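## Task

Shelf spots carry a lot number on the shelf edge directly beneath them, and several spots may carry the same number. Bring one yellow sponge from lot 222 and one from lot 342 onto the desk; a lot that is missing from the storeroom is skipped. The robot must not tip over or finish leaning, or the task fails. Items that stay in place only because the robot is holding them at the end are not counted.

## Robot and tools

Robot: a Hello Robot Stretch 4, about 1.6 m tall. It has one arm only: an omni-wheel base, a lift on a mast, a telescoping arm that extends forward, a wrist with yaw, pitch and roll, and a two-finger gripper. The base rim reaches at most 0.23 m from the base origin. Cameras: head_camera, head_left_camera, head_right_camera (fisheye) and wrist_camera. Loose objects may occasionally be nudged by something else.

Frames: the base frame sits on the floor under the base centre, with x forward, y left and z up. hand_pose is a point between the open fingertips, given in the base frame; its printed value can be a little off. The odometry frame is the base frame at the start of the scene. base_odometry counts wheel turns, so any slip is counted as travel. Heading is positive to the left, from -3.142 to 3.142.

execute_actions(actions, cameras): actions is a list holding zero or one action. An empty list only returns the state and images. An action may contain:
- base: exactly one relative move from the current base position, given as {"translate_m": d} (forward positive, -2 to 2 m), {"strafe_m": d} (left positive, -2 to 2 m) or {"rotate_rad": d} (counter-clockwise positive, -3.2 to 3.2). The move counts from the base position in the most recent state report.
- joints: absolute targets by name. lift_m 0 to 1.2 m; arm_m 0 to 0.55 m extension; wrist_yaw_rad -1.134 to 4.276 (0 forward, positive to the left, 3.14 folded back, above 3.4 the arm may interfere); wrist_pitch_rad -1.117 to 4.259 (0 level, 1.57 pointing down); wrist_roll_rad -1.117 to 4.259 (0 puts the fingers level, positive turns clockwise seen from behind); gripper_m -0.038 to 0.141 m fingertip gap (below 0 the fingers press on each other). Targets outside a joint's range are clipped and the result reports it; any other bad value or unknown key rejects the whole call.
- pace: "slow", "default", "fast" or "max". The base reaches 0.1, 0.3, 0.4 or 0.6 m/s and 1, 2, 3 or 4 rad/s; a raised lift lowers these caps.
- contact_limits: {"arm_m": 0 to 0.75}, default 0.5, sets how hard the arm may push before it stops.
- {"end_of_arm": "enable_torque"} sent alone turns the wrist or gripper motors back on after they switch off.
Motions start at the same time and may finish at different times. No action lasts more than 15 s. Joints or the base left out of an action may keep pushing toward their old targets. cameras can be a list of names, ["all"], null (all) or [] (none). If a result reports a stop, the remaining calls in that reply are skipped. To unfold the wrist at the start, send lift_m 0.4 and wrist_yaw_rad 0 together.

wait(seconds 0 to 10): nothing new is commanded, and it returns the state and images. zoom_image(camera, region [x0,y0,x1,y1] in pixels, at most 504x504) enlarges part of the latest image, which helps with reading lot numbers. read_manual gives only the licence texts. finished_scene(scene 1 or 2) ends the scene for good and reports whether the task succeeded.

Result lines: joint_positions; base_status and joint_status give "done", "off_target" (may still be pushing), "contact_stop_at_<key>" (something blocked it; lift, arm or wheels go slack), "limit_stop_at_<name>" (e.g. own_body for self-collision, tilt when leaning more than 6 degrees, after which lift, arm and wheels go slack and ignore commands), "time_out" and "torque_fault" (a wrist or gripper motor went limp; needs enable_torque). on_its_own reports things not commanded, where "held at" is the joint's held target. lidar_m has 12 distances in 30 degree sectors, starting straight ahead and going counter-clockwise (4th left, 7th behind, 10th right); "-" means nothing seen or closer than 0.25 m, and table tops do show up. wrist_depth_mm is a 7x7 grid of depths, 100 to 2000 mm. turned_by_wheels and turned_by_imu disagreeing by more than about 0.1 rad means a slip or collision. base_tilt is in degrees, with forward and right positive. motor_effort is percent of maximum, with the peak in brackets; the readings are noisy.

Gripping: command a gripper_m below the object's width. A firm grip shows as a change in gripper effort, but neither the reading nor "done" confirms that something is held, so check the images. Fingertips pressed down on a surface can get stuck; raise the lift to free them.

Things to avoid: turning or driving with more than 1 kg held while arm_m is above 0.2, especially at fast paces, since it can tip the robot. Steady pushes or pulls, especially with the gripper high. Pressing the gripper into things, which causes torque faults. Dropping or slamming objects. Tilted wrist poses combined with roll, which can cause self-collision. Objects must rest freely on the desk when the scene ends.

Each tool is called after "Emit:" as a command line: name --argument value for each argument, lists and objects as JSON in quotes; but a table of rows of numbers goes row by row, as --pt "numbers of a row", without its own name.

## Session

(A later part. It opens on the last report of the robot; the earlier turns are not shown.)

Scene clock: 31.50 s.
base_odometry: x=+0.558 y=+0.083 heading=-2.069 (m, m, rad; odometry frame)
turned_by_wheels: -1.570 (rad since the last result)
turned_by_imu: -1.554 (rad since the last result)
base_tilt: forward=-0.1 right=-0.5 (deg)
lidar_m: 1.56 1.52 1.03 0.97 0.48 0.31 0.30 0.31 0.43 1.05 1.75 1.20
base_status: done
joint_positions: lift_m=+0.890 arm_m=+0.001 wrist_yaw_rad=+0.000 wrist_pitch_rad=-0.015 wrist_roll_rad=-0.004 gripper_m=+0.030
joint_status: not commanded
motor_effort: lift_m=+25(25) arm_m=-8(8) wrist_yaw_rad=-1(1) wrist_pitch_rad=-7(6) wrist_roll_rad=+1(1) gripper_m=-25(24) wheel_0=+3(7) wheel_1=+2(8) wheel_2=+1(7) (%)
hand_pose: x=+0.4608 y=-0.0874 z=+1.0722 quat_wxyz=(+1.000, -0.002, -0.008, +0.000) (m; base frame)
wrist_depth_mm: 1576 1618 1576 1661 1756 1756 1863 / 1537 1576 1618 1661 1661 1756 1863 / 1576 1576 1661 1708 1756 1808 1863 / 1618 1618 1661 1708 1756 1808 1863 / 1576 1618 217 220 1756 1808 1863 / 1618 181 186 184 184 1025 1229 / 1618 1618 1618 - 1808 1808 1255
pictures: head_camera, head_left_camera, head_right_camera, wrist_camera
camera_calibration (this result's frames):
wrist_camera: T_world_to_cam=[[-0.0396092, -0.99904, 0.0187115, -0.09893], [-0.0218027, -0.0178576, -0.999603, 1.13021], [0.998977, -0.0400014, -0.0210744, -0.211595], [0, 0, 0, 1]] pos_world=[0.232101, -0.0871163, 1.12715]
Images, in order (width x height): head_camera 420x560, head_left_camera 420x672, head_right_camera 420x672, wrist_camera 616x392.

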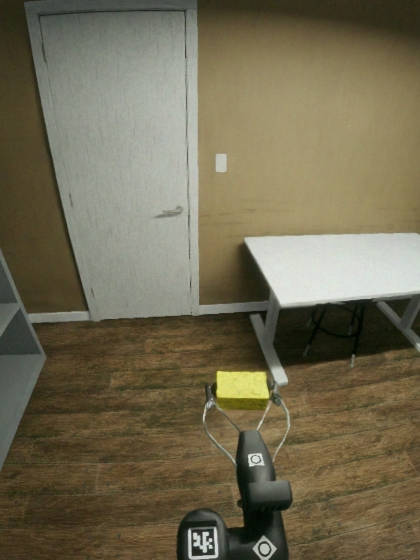

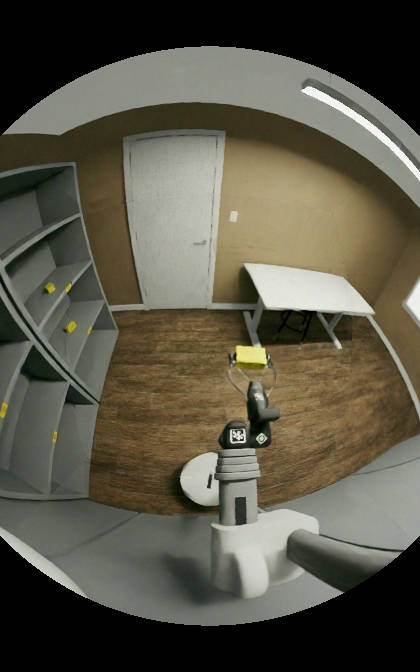

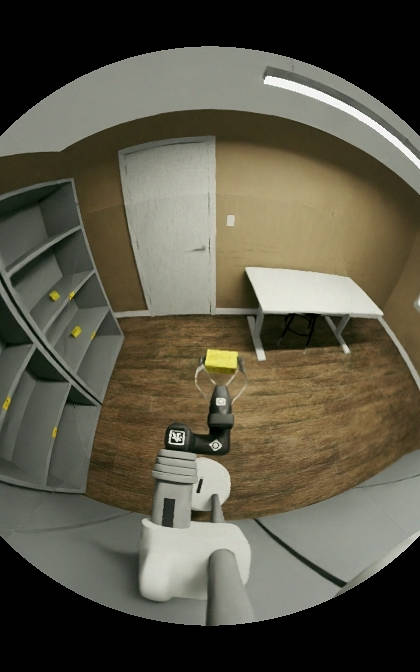

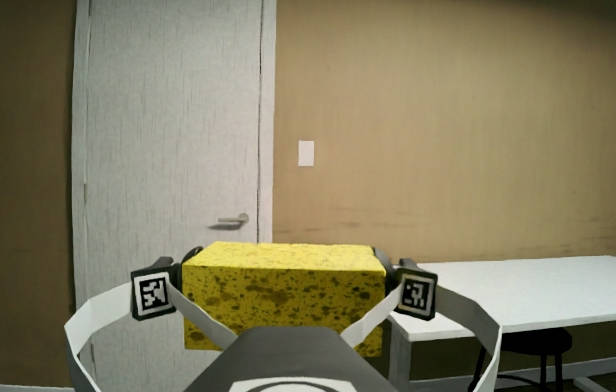

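Emit:
execute_actions --actions '[{"base":{"strafe_m":-0.65}}]' --cameras '[]'

Emit:
execute_actions --actions '[{"base":{"translate_m":0.35},"joints":{"arm_m":0.45,"lift_m":0.7}}]'

Scene clock: 35.47 s.
base_odometry: x=-0.013 y=+0.393 heading=-2.069 (m, m, rad; odometry frame)
turned_by_wheels: +0.000 (rad since the last result)
turned_by_imu: +0.000 (rad since the last result)
base_tilt: forward=-0.1 right=-0.5 (deg)
lidar_m: 1.15 2.01 1.74 1.43 0.42 0.27 0.25 0.25 0.40 0.93 2.65 1.24
base_status: done
joint_positions: lift_m=+0.890 arm_m=+0.001 wrist_yaw_rad=+0.000 wrist_pitch_rad=-0.015 wrist_roll_rad=-0.004 gripper_m=+0.030
joint_status: not commanded
motor_effort: lift_m=+25(26) arm_m=-8(8) wrist_yaw_rad=-2(1) wrist_pitch_rad=-6(6) wrist_roll_rad=+1(2) gripper_m=-23(22) wheel_0=+1(10) wheel_1=+0(10) wheel_2=+1(2) (%)
hand_pose: x=+0.4608 y=-0.0874 z=+1.0722 quat_wxyz=(+1.000, -0.002, -0.008, +0.000) (m; base frame)
wrist_depth_mm: 1576 1618 1661 1661 1756 1863 1808 / 1576 1661 1661 1708 1756 1808 1863 / 1576 1618 1708 1708 1756 1808 1921 / 1618 1661 1661 1756 1808 1808 1921 / 1661 1661 216 220 1808 1808 1921 / 1618 182 186 185 184 1118 1336 / 1618 1708 1756 - 1430 1863 -
pictures: none
No camera images: the call's "cameras" was empty. Leave "cameras" out to get every camera's image.

Scene clock: 38.10 s.
base_odometry: x=-0.180 y=+0.086 heading=-2.069 (m, m, rad; odometry frame)
turned_by_wheels: +0.000 (rad since the last result)
turned_by_imu: +0.002 (rad since the last result)
base_tilt: forward=+0.0 right=-0.5 (deg)
lidar_m: 0.79 0.82 1.77 1.64 0.93 0.63 0.60 0.65 0.86 2.56 1.25 0.87
base_status: done
joint_positions: lift_m=+0.700 arm_m=+0.449 wrist_yaw_rad=+0.000 wrist_pitch_rad=-0.015 wrist_roll_rad=-0.004 gripper_m=+0.030
joint_status: all done
motor_effort: lift_m=+14(22) arm_m=+8(7) wrist_yaw_rad=-4(1) wrist_pitch_rad=-7(7) wrist_roll_rad=+1(1) gripper_m=-23(24) wheel_0=+1(6) wheel_1=+1(6) wheel_2=+2(10) (%)
hand_pose: x=+0.9079 y=-0.0874 z=+0.8831 quat_wxyz=(+1.000, -0.002, -0.008, +0.000) (m; base frame)
wrist_depth_mm: 878 917 931 946 976 1008 1042 / 891 904 931 960 976 1008 1042 / 904 917 946 976 1008 1025 1042 / 904 931 960 976 1008 1025 1060 / 917 917 217 221 991 1025 1078 / 603 181 186 185 184 549 591 / 389 410 394 - 418 415 436
pictures: head_camera, head_left_camera, head_right_camera, wrist_camera
camera_calibration (this result's frames):
wrist_camera: T_world_to_cam=[[-0.039425, -0.99905, 0.0185919, -0.0776904], [-0.0217131, -0.0177454, -0.999607, 0.950884], [0.998987, -0.0398132, -0.0209928, -0.662327], [0, 0, 0, 1]] pos_world=[0.67924, -0.0871121, 0.93805]
Images, in order (width x height): head_camera 420x560, head_left_camera 420x672, head_right_camera 420x672, wrist_camera 616x392.

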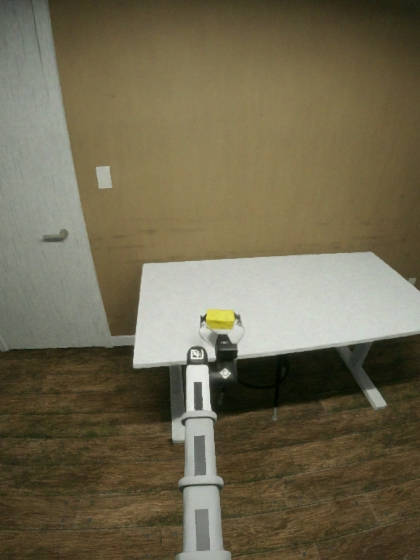

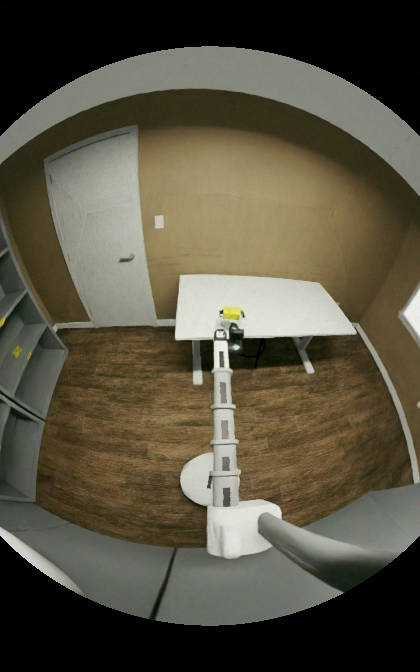

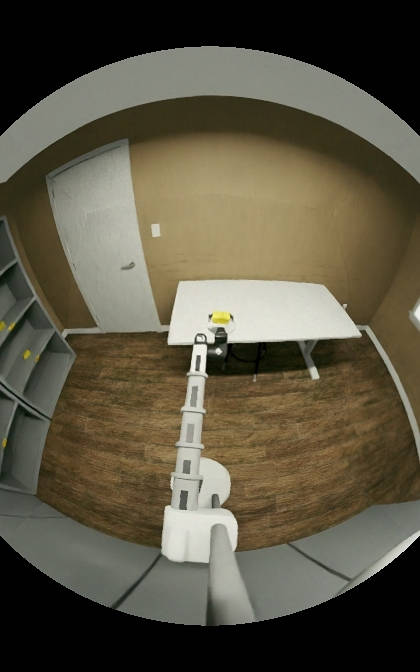

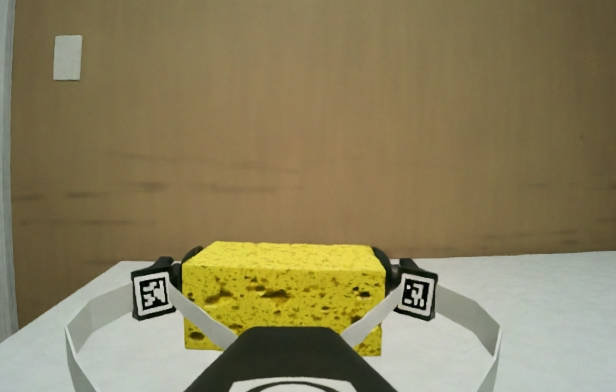

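Emit:
execute_actions --actions '[{"base":{"translate_m":0.04},"joints":{"lift_m":0.605}}]' --cameras '["wrist_camera","head_camera"]'

Scene clock: 39.80 s.
base_odometry: x=-0.199 y=+0.051 heading=-2.068 (m, m, rad; odometry frame)
turned_by_wheels: +0.000 (rad since the last result)
turned_by_imu: +0.001 (rad since the last result)
base_tilt: forward=+0.0 right=-0.5 (deg)
lidar_m: 0.74 0.80 1.77 1.63 1.01 0.68 0.66 0.68 0.93 2.55 1.18 0.84
base_status: done
joint_positions: lift_m=+0.605 arm_m=+0.449 wrist_yaw_rad=+0.000 wrist_pitch_rad=-0.015 wrist_roll_rad=-0.004 gripper_m=+0.030
joint_status: all done
motor_effort: lift_m=+15(14) arm_m=+8(8) wrist_yaw_rad=+1(3) wrist_pitch_rad=-6(7) wrist_roll_rad=-1(0) gripper_m=-24(24) wheel_0=+2(6) wheel_1=+3(5) wheel_2=+1(7) (%)
hand_pose: x=+0.9079 y=-0.0874 z=+0.7881 quat_wxyz=(+1.000, -0.002, -0.008, +0.000) (m; base frame)
wrist_depth_mm: 854 866 891 917 946 960 976 / 842 878 904 931 946 976 1008 / 854 891 904 931 946 976 1008 / 866 891 904 931 946 991 1008 / 521 535 216 221 591 591 585 / 301 181 186 185 183 303 327 / 215 227 218 - 232 229 -
pictures: head_camera, wrist_camera
camera_calibration (this result's frames):
wrist_camera: T_world_to_cam=[[-0.039425, -0.99905, 0.0185919, -0.0759238], [-0.021713, -0.0177454, -0.999607, 0.855918], [0.998987, -0.0398132, -0.0209928, -0.664328], [0, 0, 0, 1]] pos_world=[0.679246, -0.0871121, 0.843047]
Images, in order (width x height): head_camera 420x560, wrist_camera 616x392.

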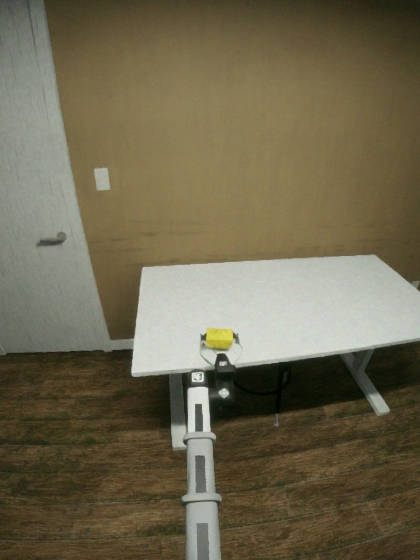

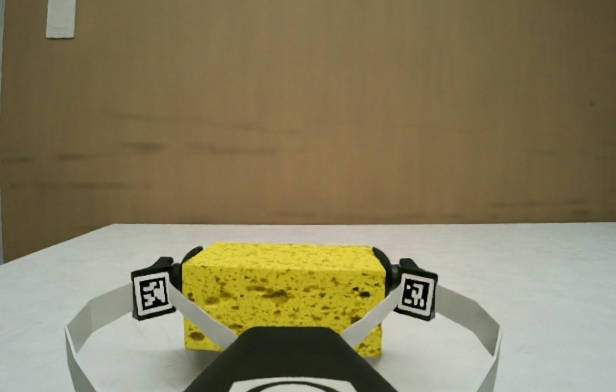

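Emit:
execute_actions --actions '[{"joints":{"lift_m":0.585},"pace":"slow"}]' --cameras '["wrist_camera"]'

Emit:
execute_actions --actions '[{"joints":{"gripper_m":0.141}}]' --cameras '["wrist_camera"]'

Emit:
execute_actions --actions '[{"joints":{"arm_m":0.25}}]'

Scene clock: 41.10 s.
base_odometry: x=-0.199 y=+0.051 heading=-2.068 (m, m, rad; odometry frame)
turned_by_wheels: +0.000 (rad since the last result)
turned_by_imu: +0.001 (rad since the last result)
base_tilt: forward=+0.0 right=-0.4 (deg)
lidar_m: 0.74 0.82 1.76 1.65 1.03 0.71 0.64 0.68 0.91 2.58 1.21 0.82
base_status: not commanded
joint_positions: lift_m=+0.585 arm_m=+0.449 wrist_yaw_rad=+0.000 wrist_pitch_rad=-0.015 wrist_roll_rad=-0.004 gripper_m=+0.030
joint_status: all done
motor_effort: lift_m=+14(13) arm_m=+8(8) wrist_yaw_rad=-2(1) wrist_pitch_rad=-6(6) wrist_roll_rad=+0(1) gripper_m=-23(24) wheel_0=+2(2) wheel_1=+3(3) wheel_2=+1(1) (%)
hand_pose: x=+0.9079 y=-0.0874 z=+0.7682 quat_wxyz=(+1.000, -0.002, -0.008, +0.000) (m; base frame)
wrist_depth_mm: 842 866 891 917 946 960 991 / 854 878 904 917 946 976 991 / 866 866 917 931 946 991 1008 / 878 878 904 946 960 991 1025 / 427 445 217 220 488 488 484 / 249 182 186 185 184 252 272 / 178 188 187 - 191 189 -
pictures: wrist_camera
camera_calibration (this result's frames):
wrist_camera: T_world_to_cam=[[-0.0394252, -0.99905, 0.0185919, -0.0755522], [-0.0217131, -0.0177455, -0.999607, 0.835944], [0.998987, -0.0398134, -0.0209928, -0.664748], [0, 0, 0, 1]] pos_world=[0.679247, -0.0871121, 0.823065]
Images, in order (width x height): wrist_camera 616x392.

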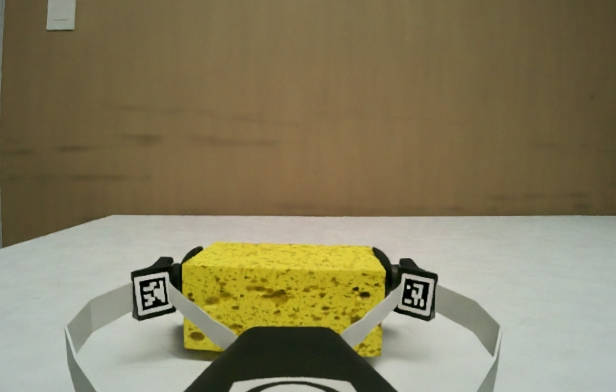

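Scene clock: 43.20 s.
base_odometry: x=-0.199 y=+0.051 heading=-2.068 (m, m, rad; odometry frame)
turned_by_wheels: +0.000 (rad since the last result)
turned_by_imu: +0.001 (rad since the last result)
base_tilt: forward=-0.1 right=-0.5 (deg)
lidar_m: 0.76 0.79 1.76 1.66 1.01 0.68 0.64 0.66 0.93 2.55 1.23 0.83
base_status: not commanded
joint_positions: lift_m=+0.585 arm_m=+0.449 wrist_yaw_rad=+0.000 wrist_pitch_rad=-0.015 wrist_roll_rad=-0.004 gripper_m=+0.141
joint_status: all done
motor_effort: lift_m=+14(14) arm_m=+8(7) wrist_yaw_rad=-2(2) wrist_pitch_rad=-7(6) wrist_roll_rad=+0(0) gripper_m=+1(21) wheel_0=+2(2) wheel_1=+3(3) wheel_2=+1(1) (%)
hand_pose: x=+0.9079 y=-0.0874 z=+0.7682 quat_wxyz=(+1.000, -0.002, -0.008, +0.000) (m; base frame)
wrist_depth_mm: 866 866 891 917 931 976 991 / 854 878 904 931 946 976 1008 / 866 878 904 931 960 976 1008 / 878 891 904 946 960 976 1008 / 427 442 459 258 484 488 484 / 252 226 204 176 201 252 272 / 189 184 199 - 200 190 -
pictures: wrist_camera
camera_calibration (this result's frames):
wrist_camera: T_world_to_cam=[[-0.0394251, -0.99905, 0.0185918, -0.0755522], [-0.021713, -0.0177453, -0.999607, 0.835944], [0.998987, -0.0398133, -0.0209927, -0.664748], [0, 0, 0, 1]] pos_world=[0.679247, -0.0871121, 0.823065]
Images, in order (width x height): wrist_camera 616x392.

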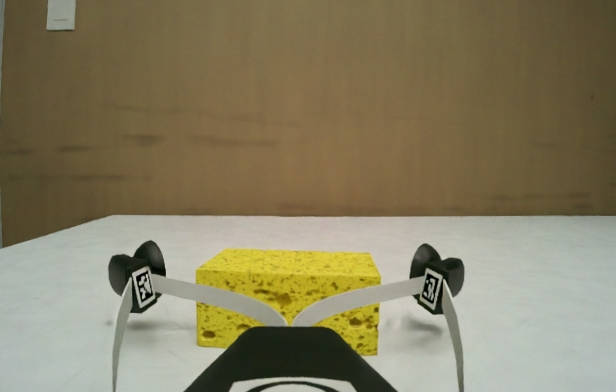

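Scene clock: 44.90 s.
base_odometry: x=-0.199 y=+0.051 heading=-2.068 (m, m, rad; odometry frame)
turned_by_wheels: +0.000 (rad since the last result)
turned_by_imu: +0.001 (rad since the last result)
base_tilt: forward=+0.0 right=-0.5 (deg)
lidar_m: 0.77 0.78 1.78 1.66 1.01 0.69 0.64 0.67 0.90 2.55 1.19 0.81
base_status: not commanded
joint_positions: lift_m=+0.585 arm_m=+0.251 wrist_yaw_rad=+0.000 wrist_pitch_rad=-0.016 wrist_roll_rad=-0.004 gripper_m=+0.141
joint_status: all done
motor_effort: lift_m=+14(14) arm_m=-8(9) wrist_yaw_rad=-2(3) wrist_pitch_rad=-6(6) wrist_roll_rad=+0(2) gripper_m=+0(1) wheel_0=+2(2) wheel_1=+3(3) wheel_2=+1(1) (%)
hand_pose: x=+0.7108 y=-0.0874 z=+0.7682 quat_wxyz=(+1.000, -0.002, -0.008, +0.000) (m; base frame)
wrist_depth_mm: 1025 1060 1078 1098 1138 1160 1205 / 1025 1060 1098 1118 1160 1182 1205 / 1042 1060 1098 1098 1138 1205 1205 / 1042 1060 1118 1118 1160 1182 1229 / 433 445 407 394 488 492 488 / 304 303 315 176 338 353 1255 / 1060 1078 1118 - 580 549 1255
pictures: head_camera, head_left_camera, head_right_camera, wrist_camera
camera_calibration (this result's frames):
wrist_camera: T_world_to_cam=[[-0.0396122, -0.999042, 0.0185906, -0.0832433], [-0.021685, -0.0177413, -0.999607, 0.831652], [0.99898, -0.0399998, -0.0209615, -0.467859], [0, 0, 0, 1]] pos_world=[0.482119, -0.0871232, 0.823067]
Images, in order (width x height): head_camera 420x560, head_left_camera 420x672, head_right_camera 420x672, wrist_camera 616x392.

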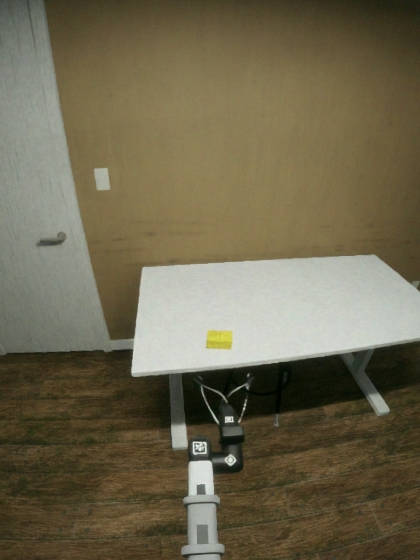

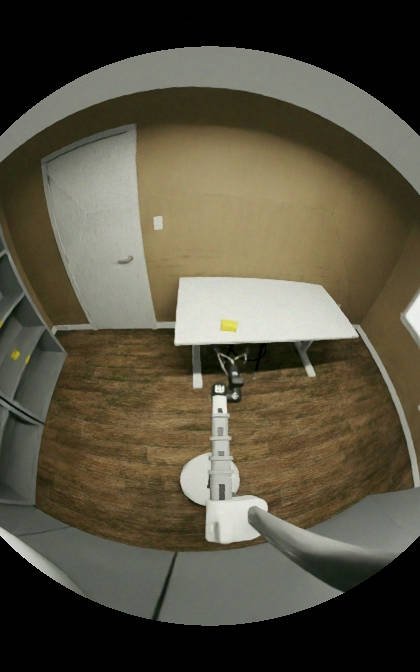

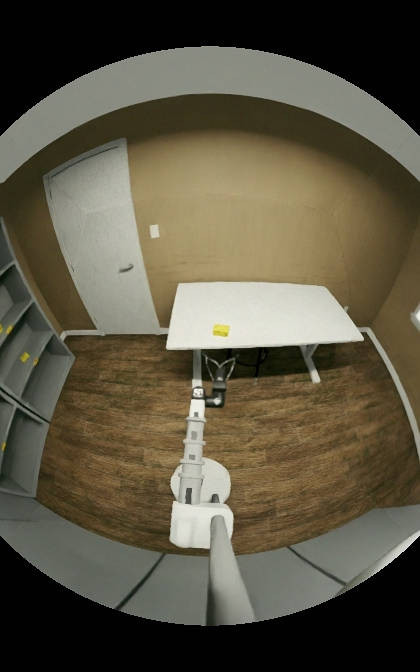

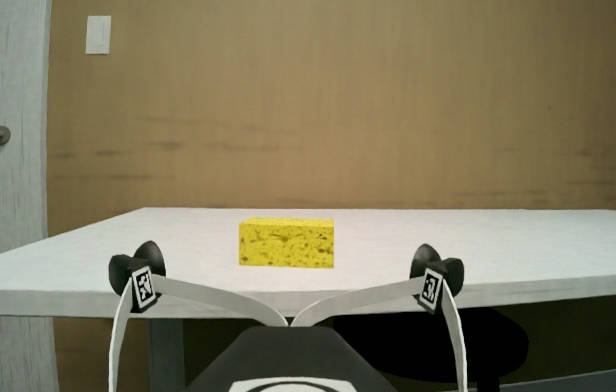

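Emit:
execute_actions --actions '[{"base":{"rotate_rad":2.9},"joints":{"arm_m":0,"lift_m":0.7},"pace":"fast"}]'

Scene clock: 47.57 s.
base_odometry: x=-0.199 y=+0.051 heading=+0.832 (m, m, rad; odometry frame)
turned_by_wheels: +2.900 (rad since the last result)
turned_by_imu: +2.874 (rad since the last result)
base_tilt: forward=+0.0 right=-0.4 (deg)
lidar_m: 0.66 0.65 0.75 1.30 2.56 0.96 0.75 0.75 1.80 1.67 1.42 0.79
base_status: done
joint_positions: lift_m=+0.700 arm_m=+0.001 wrist_yaw_rad=+0.000 wrist_pitch_rad=-0.016 wrist_roll_rad=-0.004 gripper_m=+0.141
joint_status: all done
motor_effort: lift_m=+23(28) arm_m=-9(9) wrist_yaw_rad=-4(2) wrist_pitch_rad=-4(7) wrist_roll_rad=-1(0) gripper_m=+0(1) wheel_0=-2(9) wheel_1=-2(9) wheel_2=+1(11) (%)
hand_pose: x=+0.4609 y=-0.0873 z=+0.8825 quat_wxyz=(+1.000, -0.002, -0.008, +0.000) (m; base frame)
wrist_depth_mm: 404 430 466 508 549 609 661 / 404 433 466 512 554 609 668 / 410 439 469 517 554 603 676 / 413 439 477 521 559 615 676 / 415 436 484 525 564 627 683 / 418 433 473 175 559 634 699 / 418 445 477 - 585 647 707
pictures: head_camera, head_left_camera, head_right_camera, wrist_camera
camera_calibration (this result's frames):
wrist_camera: T_world_to_cam=[[-0.0391699, -0.99906, 0.0185843, -0.0953414], [-0.0215133, -0.0177511, -0.999611, 0.940472], [0.999001, -0.0395545, -0.0207978, -0.215885], [0, 0, 0, 1]] pos_world=[0.232167, -0.0870966, 0.937388]
Images, in order (width x height): head_camera 420x560, head_left_camera 420x672, head_right_camera 420x672, wrist_camera 616x392.

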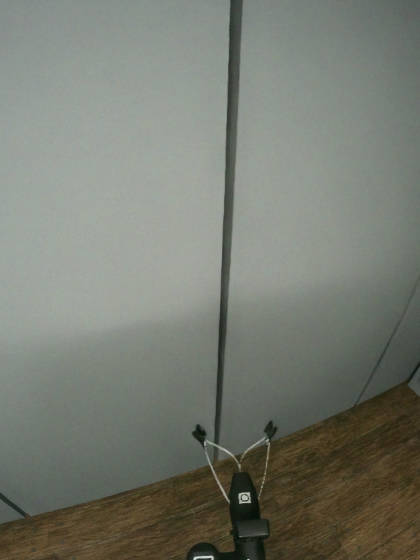

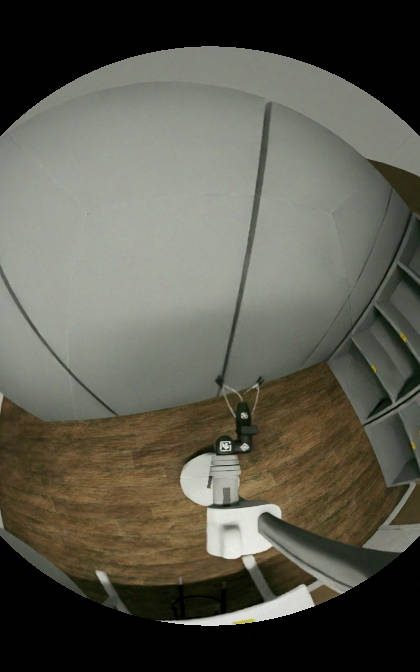

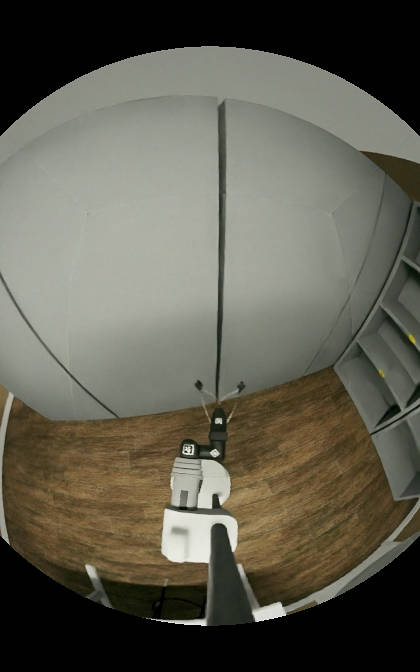

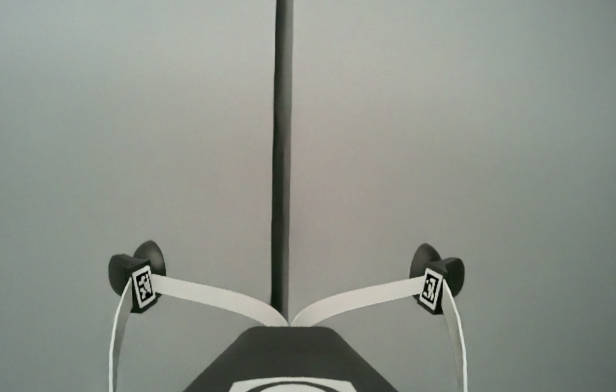

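Emit:
execute_actions --actions '[{"base":{"rotate_rad":1.75},"pace":"fast"}]'

Scene clock: 49.83 s.
base_odometry: x=-0.199 y=+0.051 heading=+2.582 (m, m, rad; odometry frame)
turned_by_wheels: +1.750 (rad since the last result)
turned_by_imu: +1.734 (rad since the last result)
base_tilt: forward=+0.0 right=-0.5 (deg)
lidar_m: 2.50 1.29 0.87 0.76 0.77 1.80 1.67 1.06 0.71 0.65 0.65 0.86
base_status: done
joint_positions: lift_m=+0.700 arm_m=+0.001 wrist_yaw_rad=+0.000 wrist_pitch_rad=-0.016 wrist_roll_rad=-0.004 gripper_m=+0.141
joint_status: not commanded
motor_effort: lift_m=+23(23) arm_m=-8(8) wrist_yaw_rad=-2(3) wrist_pitch_rad=-6(5) wrist_roll_rad=+0(1) gripper_m=-2(1) wheel_0=-1(10) wheel_1=+0(8) wheel_2=+0(9) (%)
hand_pose: x=+0.4609 y=-0.0873 z=+0.8825 quat_wxyz=(+1.000, -0.002, -0.008, +0.000) (m; base frame)
wrist_depth_mm: - - - - - 904 676 / - - - - - 904 683 / - - - - - 891 683 / - - - - - 904 683 / - - - - - 866 683 / - - - 176 1308 842 683 / 1756 1756 1863 - 1366 831 668
pictures: head_camera, head_left_camera, head_right_camera, wrist_camera
camera_calibration (this result's frames):
wrist_camera: T_world_to_cam=[[-0.0392248, -0.999058, 0.0185843, -0.0953322], [-0.0215145, -0.0177499, -0.999611, 0.940472], [0.998999, -0.0396094, -0.020798, -0.215878], [0, 0, 0, 1]] pos_world=[0.232156, -0.0870999, 0.937388]
Images, in order (width x height): head_camera 420x560, head_left_camera 420x672, head_right_camera 420x672, wrist_camera 616x392.

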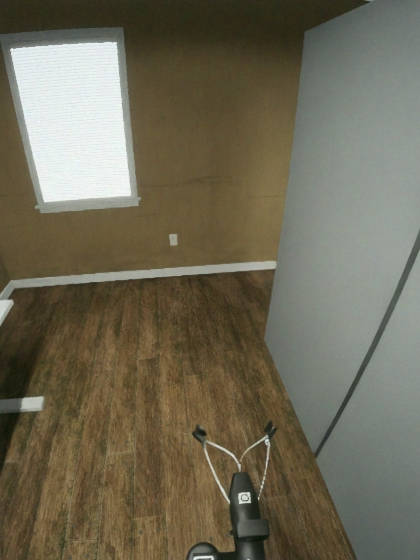

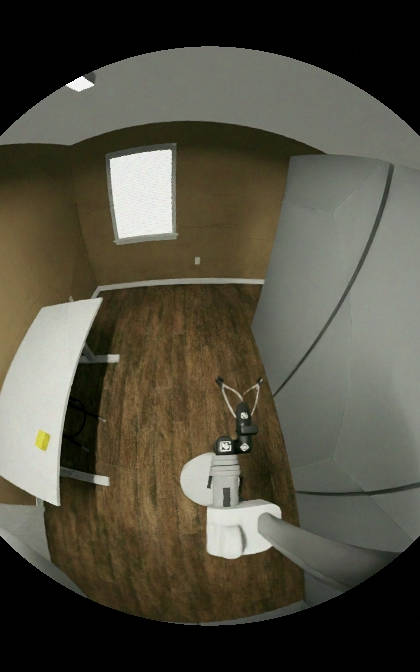

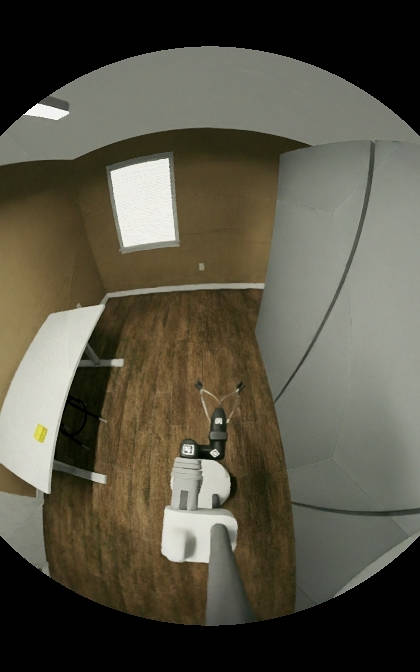

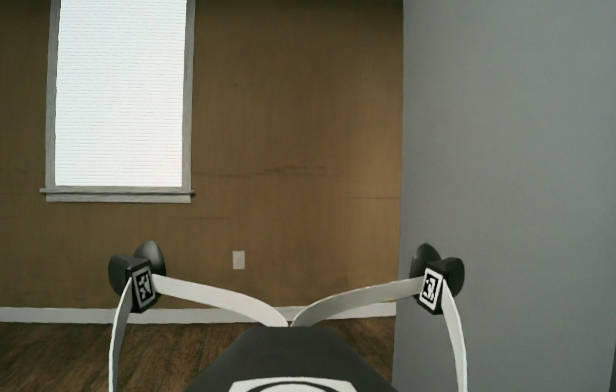

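Emit:
execute_actions --actions '[{"base":{"translate_m":1.9},"joints":{"gripper_m":0.06},"pace":"fast"}]' --cameras '[]'

Emit:
execute_actions --actions '[{"base":{"rotate_rad":-1.5},"pace":"fast"}]'

Scene clock: 56.40 s.
base_odometry: x=-1.809 y=+1.060 heading=+2.582 (m, m, rad; odometry frame)
turned_by_wheels: +0.000 (rad since the last result)
turned_by_imu: +0.009 (rad since the last result)
base_tilt: forward=+0.0 right=-0.5 (deg)
lidar_m: 0.68 0.67 0.85 1.75 1.14 1.33 - 0.80 0.57 0.87 1.10 0.72
base_status: done
joint_positions: lift_m=+0.700 arm_m=+0.001 wrist_yaw_rad=+0.000 wrist_pitch_rad=-0.016 wrist_roll_rad=-0.004 gripper_m=+0.060
joint_status: all done
motor_effort: lift_m=+22(23) arm_m=-8(8) wrist_yaw_rad=-4(2) wrist_pitch_rad=-7(5) wrist_roll_rad=-1(0) gripper_m=-2(4) wheel_0=+2(7) wheel_1=+2(9) wheel_2=+2(13) (%)
hand_pose: x=+0.4608 y=-0.0874 z=+0.8825 quat_wxyz=(+1.000, -0.002, -0.008, +0.000) (m; base frame)
wrist_depth_mm: 430 449 459 477 496 517 530 / 433 449 462 480 496 517 539 / 436 452 469 484 504 521 544 / 442 455 473 488 512 530 544 / 445 459 473 496 512 535 554 / 445 459 216 492 200 539 559 / 449 459 480 - 517 544 564
pictures: none
No camera images: the call's "cameras" was empty. Leave "cameras" out to get every camera's image.

Scene clock: 58.23 s.
base_odometry: x=-1.809 y=+1.060 heading=+1.083 (m, m, rad; odometry frame)
turned_by_wheels: -1.499 (rad since the last result)
turned_by_imu: -1.485 (rad since the last result)
base_tilt: forward=+0.0 right=-0.5 (deg)
lidar_m: 1.93 1.04 0.71 0.66 0.69 0.94 1.77 1.19 1.41 2.15 0.72 0.56
base_status: done
joint_positions: lift_m=+0.700 arm_m=+0.001 wrist_yaw_rad=+0.000 wrist_pitch_rad=-0.016 wrist_roll_rad=-0.004 gripper_m=+0.060
joint_status: not commanded
motor_effort: lift_m=+23(22) arm_m=-8(8) wrist_yaw_rad=-2(4) wrist_pitch_rad=-8(5) wrist_roll_rad=-1(0) gripper_m=-3(1) wheel_0=+4(9) wheel_1=+2(11) wheel_2=+1(7) (%)
hand_pose: x=+0.4608 y=-0.0874 z=+0.8825 quat_wxyz=(+1.000, -0.002, -0.008, +0.000) (m; base frame)
wrist_depth_mm: 1229 1618 1661 1661 691 394 297 / 1281 1618 1661 1661 707 399 297 / 1281 1618 1661 1708 707 399 300 / 1308 1618 1661 1661 699 402 301 / 1308 1618 1661 1756 627 397 298 / 1308 1661 216 1708 200 394 296 / 1255 1661 1661 - 668 364 293
pictures: head_camera, head_left_camera, head_right_camera, wrist_camera
camera_calibration (this result's frames):
wrist_camera: T_world_to_cam=[[-0.0395107, -0.999046, 0.0185848, -0.0952849], [-0.0215194, -0.0177442, -0.999611, 0.940472], [0.998987, -0.0398953, -0.0207978, -0.215835], [0, 0, 0, 1]] pos_world=[0.23209, -0.087117, 0.937388]
Images, in order (width x height): head_camera 420x560, head_left_camera 420x672, head_right_camera 420x672, wrist_camera 616x392.

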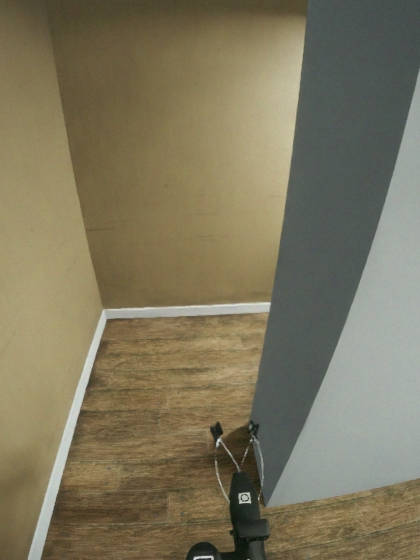

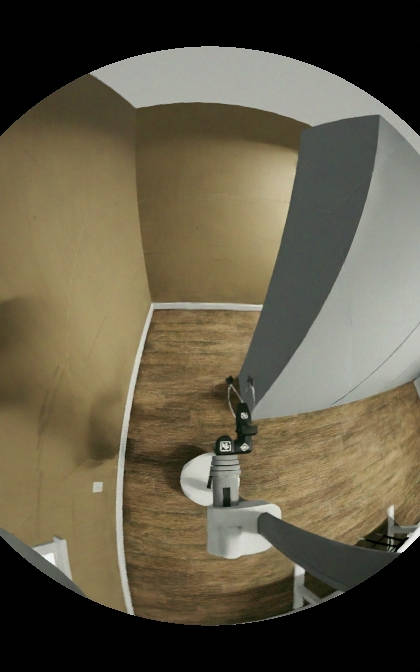

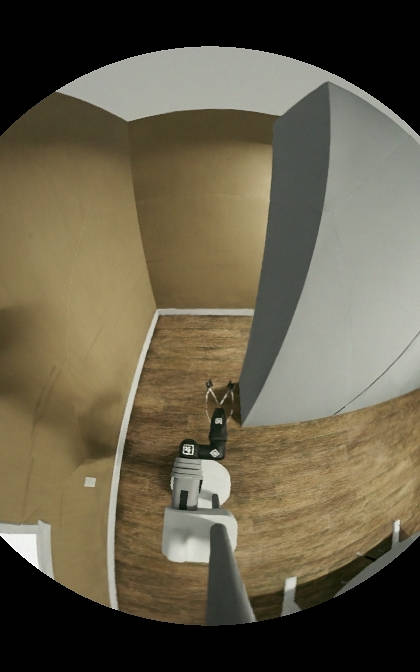

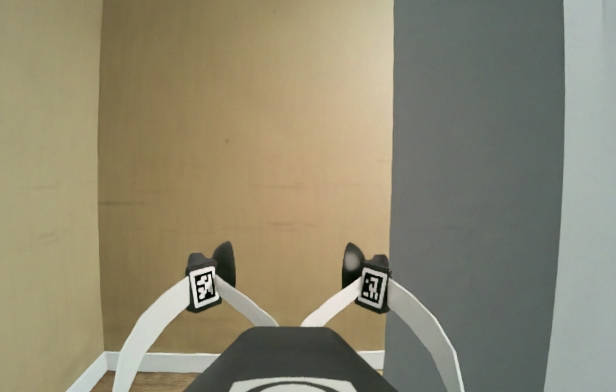

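Emit:
execute_actions --actions '[{"base":{"strafe_m":0.28}}]' --cameras '[]'

Emit:
execute_actions --actions '[{"base":{"translate_m":1.25}}]'

Scene clock: 60.77 s.
base_odometry: x=-2.057 y=+1.191 heading=+1.082 (m, m, rad; odometry frame)
turned_by_wheels: +0.000 (rad since the last result)
turned_by_imu: +0.002 (rad since the last result)
base_tilt: forward=+0.0 right=-0.4 (deg)
lidar_m: 1.82 0.61 0.41 0.39 0.42 0.55 1.45 1.34 1.43 2.09 0.72 0.81
base_status: done
joint_positions: lift_m=+0.700 arm_m=+0.001 wrist_yaw_rad=+0.000 wrist_pitch_rad=-0.016 wrist_roll_rad=-0.004 gripper_m=+0.060
joint_status: not commanded
motor_effort: lift_m=+22(23) arm_m=-8(8) wrist_yaw_rad=-2(1) wrist_pitch_rad=-5(5) wrist_roll_rad=+0(0) gripper_m=-5(1) wheel_0=-1(10) wheel_1=-1(11) wheel_2=+1(1) (%)
hand_pose: x=+0.4608 y=-0.0874 z=+0.8825 quat_wxyz=(+1.000, -0.002, -0.008, +0.000) (m; base frame)
wrist_depth_mm: 820 1255 1618 1661 1661 1708 640 / 831 1308 1661 1708 1661 1756 654 / 842 1336 1661 1661 1708 1756 654 / 842 1308 1661 1661 1708 1808 654 / 842 1336 1708 1708 1708 1808 654 / 842 1118 216 1708 200 1756 640 / 831 1098 1618 - 1708 1756 640
pictures: none
No camera images: the call's "cameras" was empty. Leave "cameras" out to get every camera's image.

Scene clock: 66.43 s.
base_odometry: x=-1.471 y=+2.295 heading=+1.083 (m, m, rad; odometry frame)
turned_by_wheels: +0.000 (rad since the last result)
turned_by_imu: +0.007 (rad since the last result)
base_tilt: forward=+0.0 right=-0.5 (deg)
lidar_m: 0.66 0.65 0.44 0.39 0.43 0.61 1.68 0.81 0.64 1.07 1.02 0.72
base_status: done
joint_positions: lift_m=+0.700 arm_m=+0.001 wrist_yaw_rad=+0.000 wrist_pitch_rad=-0.016 wrist_roll_rad=-0.004 gripper_m=+0.060
joint_status: not commanded
motor_effort: lift_m=+23(23) arm_m=-8(8) wrist_yaw_rad=+0(2) wrist_pitch_rad=-8(6) wrist_roll_rad=-1(0) gripper_m=-3(2) wheel_0=+1(7) wheel_1=+1(6) wheel_2=+2(9) (%)
hand_pose: x=+0.4608 y=-0.0874 z=+0.8825 quat_wxyz=(+1.000, -0.002, -0.008, +0.000) (m; base frame)
wrist_depth_mm: 433 442 452 459 466 480 484 / 436 442 452 462 473 480 488 / 442 449 459 469 473 484 492 / 445 452 462 469 480 488 500 / 449 455 462 477 484 496 504 / 452 455 216 473 200 500 504 / 455 462 469 - 492 500 512
pictures: head_camera, head_left_camera, head_right_camera, wrist_camera
camera_calibration (this result's frames):
wrist_camera: T_world_to_cam=[[-0.0395141, -0.999046, 0.0185848, -0.0952845], [-0.0215194, -0.0177441, -0.999611, 0.940472], [0.998987, -0.0398986, -0.0207978, -0.215831], [0, 0, 0, 1]] pos_world=[0.232085, -0.0871172, 0.937388]
Images, in order (width x height): head_camera 420x560, head_left_camera 420x672, head_right_camera 420x672, wrist_camera 616x392.

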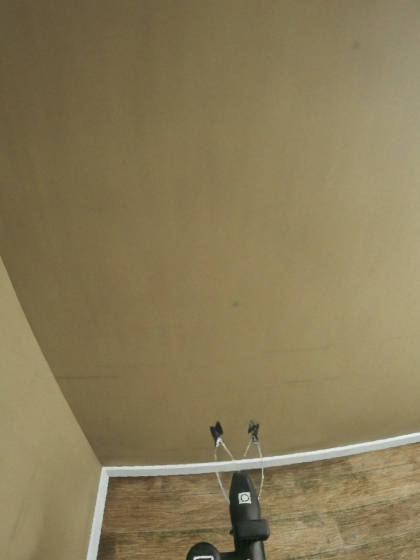

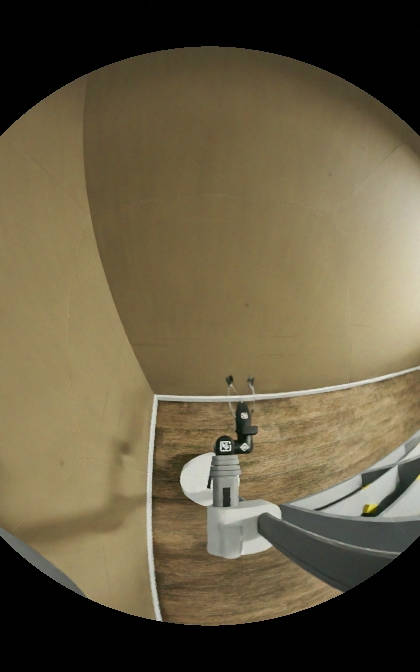

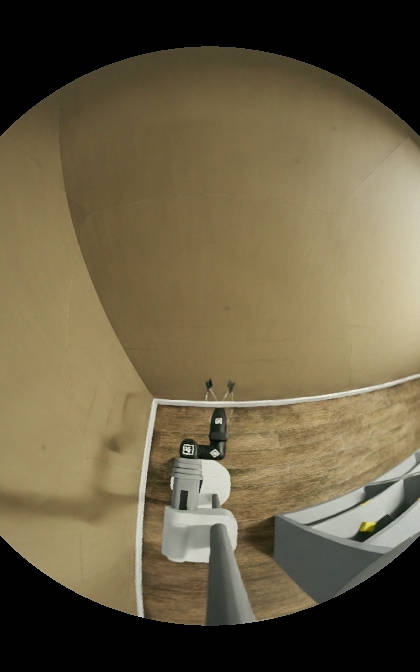

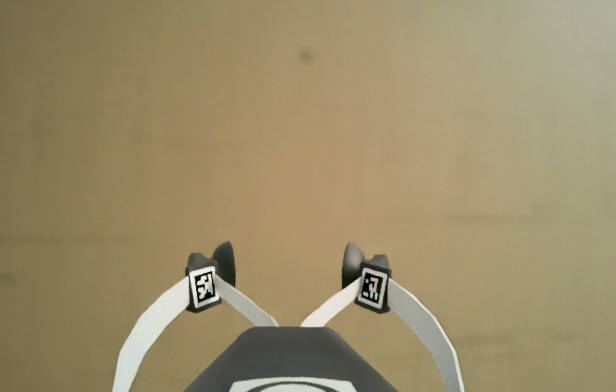

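Emit:
execute_actions --actions '[{"base":{"strafe_m":-1.1}}]' --cameras '[]'

Emit:
execute_actions --actions '[{"base":{"rotate_rad":-2.4},"pace":"fast"}]'

Scene clock: 71.67 s.
base_odometry: x=-0.499 y=+1.780 heading=+1.083 (m, m, rad; odometry frame)
turned_by_wheels: +0.000 (rad since the last result)
turned_by_imu: +0.000 (rad since the last result)
base_tilt: forward=+0.0 right=-0.5 (deg)
lidar_m: 0.68 0.74 0.95 1.52 0.39 0.27 0.26 0.28 0.38 1.00 1.04 0.74
base_status: done
joint_positions: lift_m=+0.700 arm_m=+0.001 wrist_yaw_rad=+0.000 wrist_pitch_rad=-0.016 wrist_roll_rad=-0.004 gripper_m=+0.060
joint_status: not commanded
motor_effort: lift_m=+22(22) arm_m=-8(8) wrist_yaw_rad=-2(1) wrist_pitch_rad=-6(5) wrist_roll_rad=+0(0) gripper_m=-2(4) wheel_0=+0(11) wheel_1=-1(8) wheel_2=+2(3) (%)
hand_pose: x=+0.4608 y=-0.0874 z=+0.8825 quat_wxyz=(+1.000, -0.002, -0.008, +0.000) (m; base frame)
wrist_depth_mm: 462 469 480 488 492 504 512 / 462 469 480 492 500 508 521 / 469 477 488 496 504 517 521 / 469 480 492 496 508 521 535 / 473 484 492 500 512 525 535 / 480 484 216 500 200 525 539 / 480 488 496 - 521 535 544
pictures: none
No camera images: the call's "cameras" was empty. Leave "cameras" out to get every camera's image.

Scene clock: 74.23 s.
torque_fault: wrist_yaw_rad switched itself off since the last result.
base_odometry: x=-0.499 y=+1.780 heading=-1.317 (m, m, rad; odometry frame)
turned_by_wheels: -2.399 (rad since the last result)
turned_by_imu: -2.343 (rad since the last result)
base_tilt: forward=-0.1 right=-0.4 (deg)
lidar_m: 0.29 0.52 1.52 0.83 0.69 0.68 0.79 1.31 1.54 0.33 0.28 0.25
base_status: done
joint_positions: lift_m=+0.700 arm_m=+0.000 wrist_yaw_rad=+0.742 wrist_pitch_rad=-0.016 wrist_roll_rad=-0.004 gripper_m=+0.060
joint_status: not commanded
on_its_own: wrist_yaw_rad is off since a torque_fault, until you send "end_of_arm": "enable_torque" (your +0.000 is given up)
motor_effort: lift_m=+23(23) arm_m=+0(9) wrist_yaw_rad=-2(100) wrist_pitch_rad=-4(7) wrist_roll_rad=-2(1) gripper_m=-3(2) wheel_0=+4(27) wheel_1=+2(12) wheel_2=+1(11) (%)
hand_pose: x=+0.4425 y=+0.1306 z=+0.8825 quat_wxyz=(+0.932, +0.001, -0.008, +0.363) (m; base frame)
wrist_depth_mm: 1576 - - 1078 201 121 - / 1618 - - 1078 202 129 - / 1618 - - 768 202 180 186 / 1661 - - 1118 202 182 187 / 1661 - - 1118 202 185 190 / 1661 - 216 1042 183 186 192 / 1661 1708 1863 - 196 189 -
pictures: head_camera, head_left_camera, head_right_camera, wrist_camera
camera_calibration (this result's frames):
wrist_camera: T_world_to_cam=[[0.646313, -0.762846, 0.0185811, -0.212538], [-0.00382566, -0.0275893, -0.999612, 0.937419], [0.763063, 0.645991, -0.0207497, -0.174112], [0, 0, 0, 1]] pos_world=[0.273811, -0.0237958, 0.937391]
Images, in order (width x height): head_camera 420x560, head_left_camera 420x672, head_right_camera 420x672, wrist_camera 616x392.

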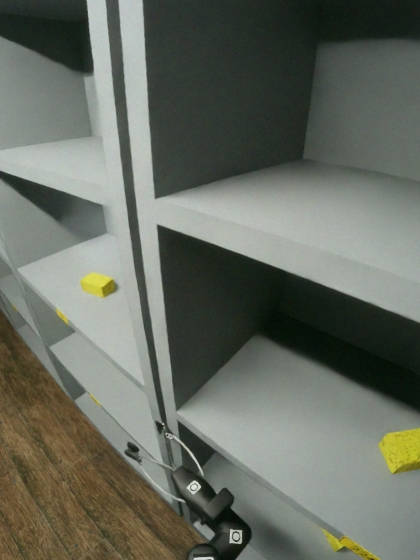

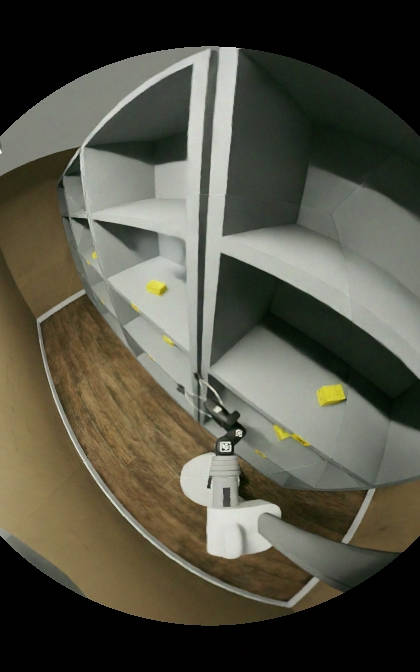

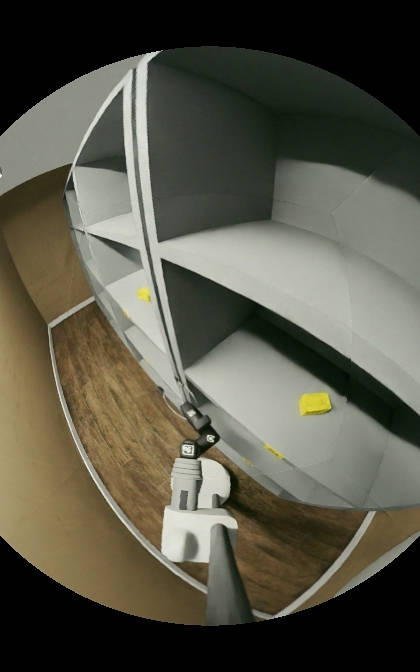

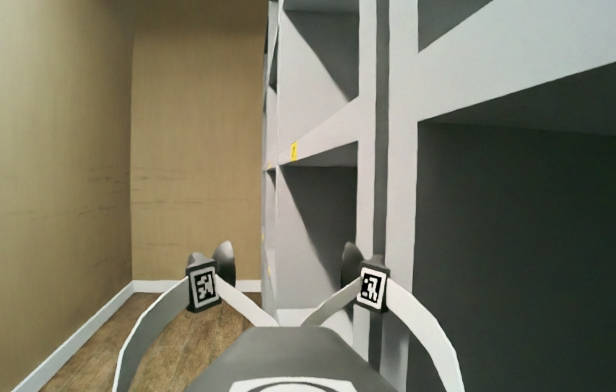

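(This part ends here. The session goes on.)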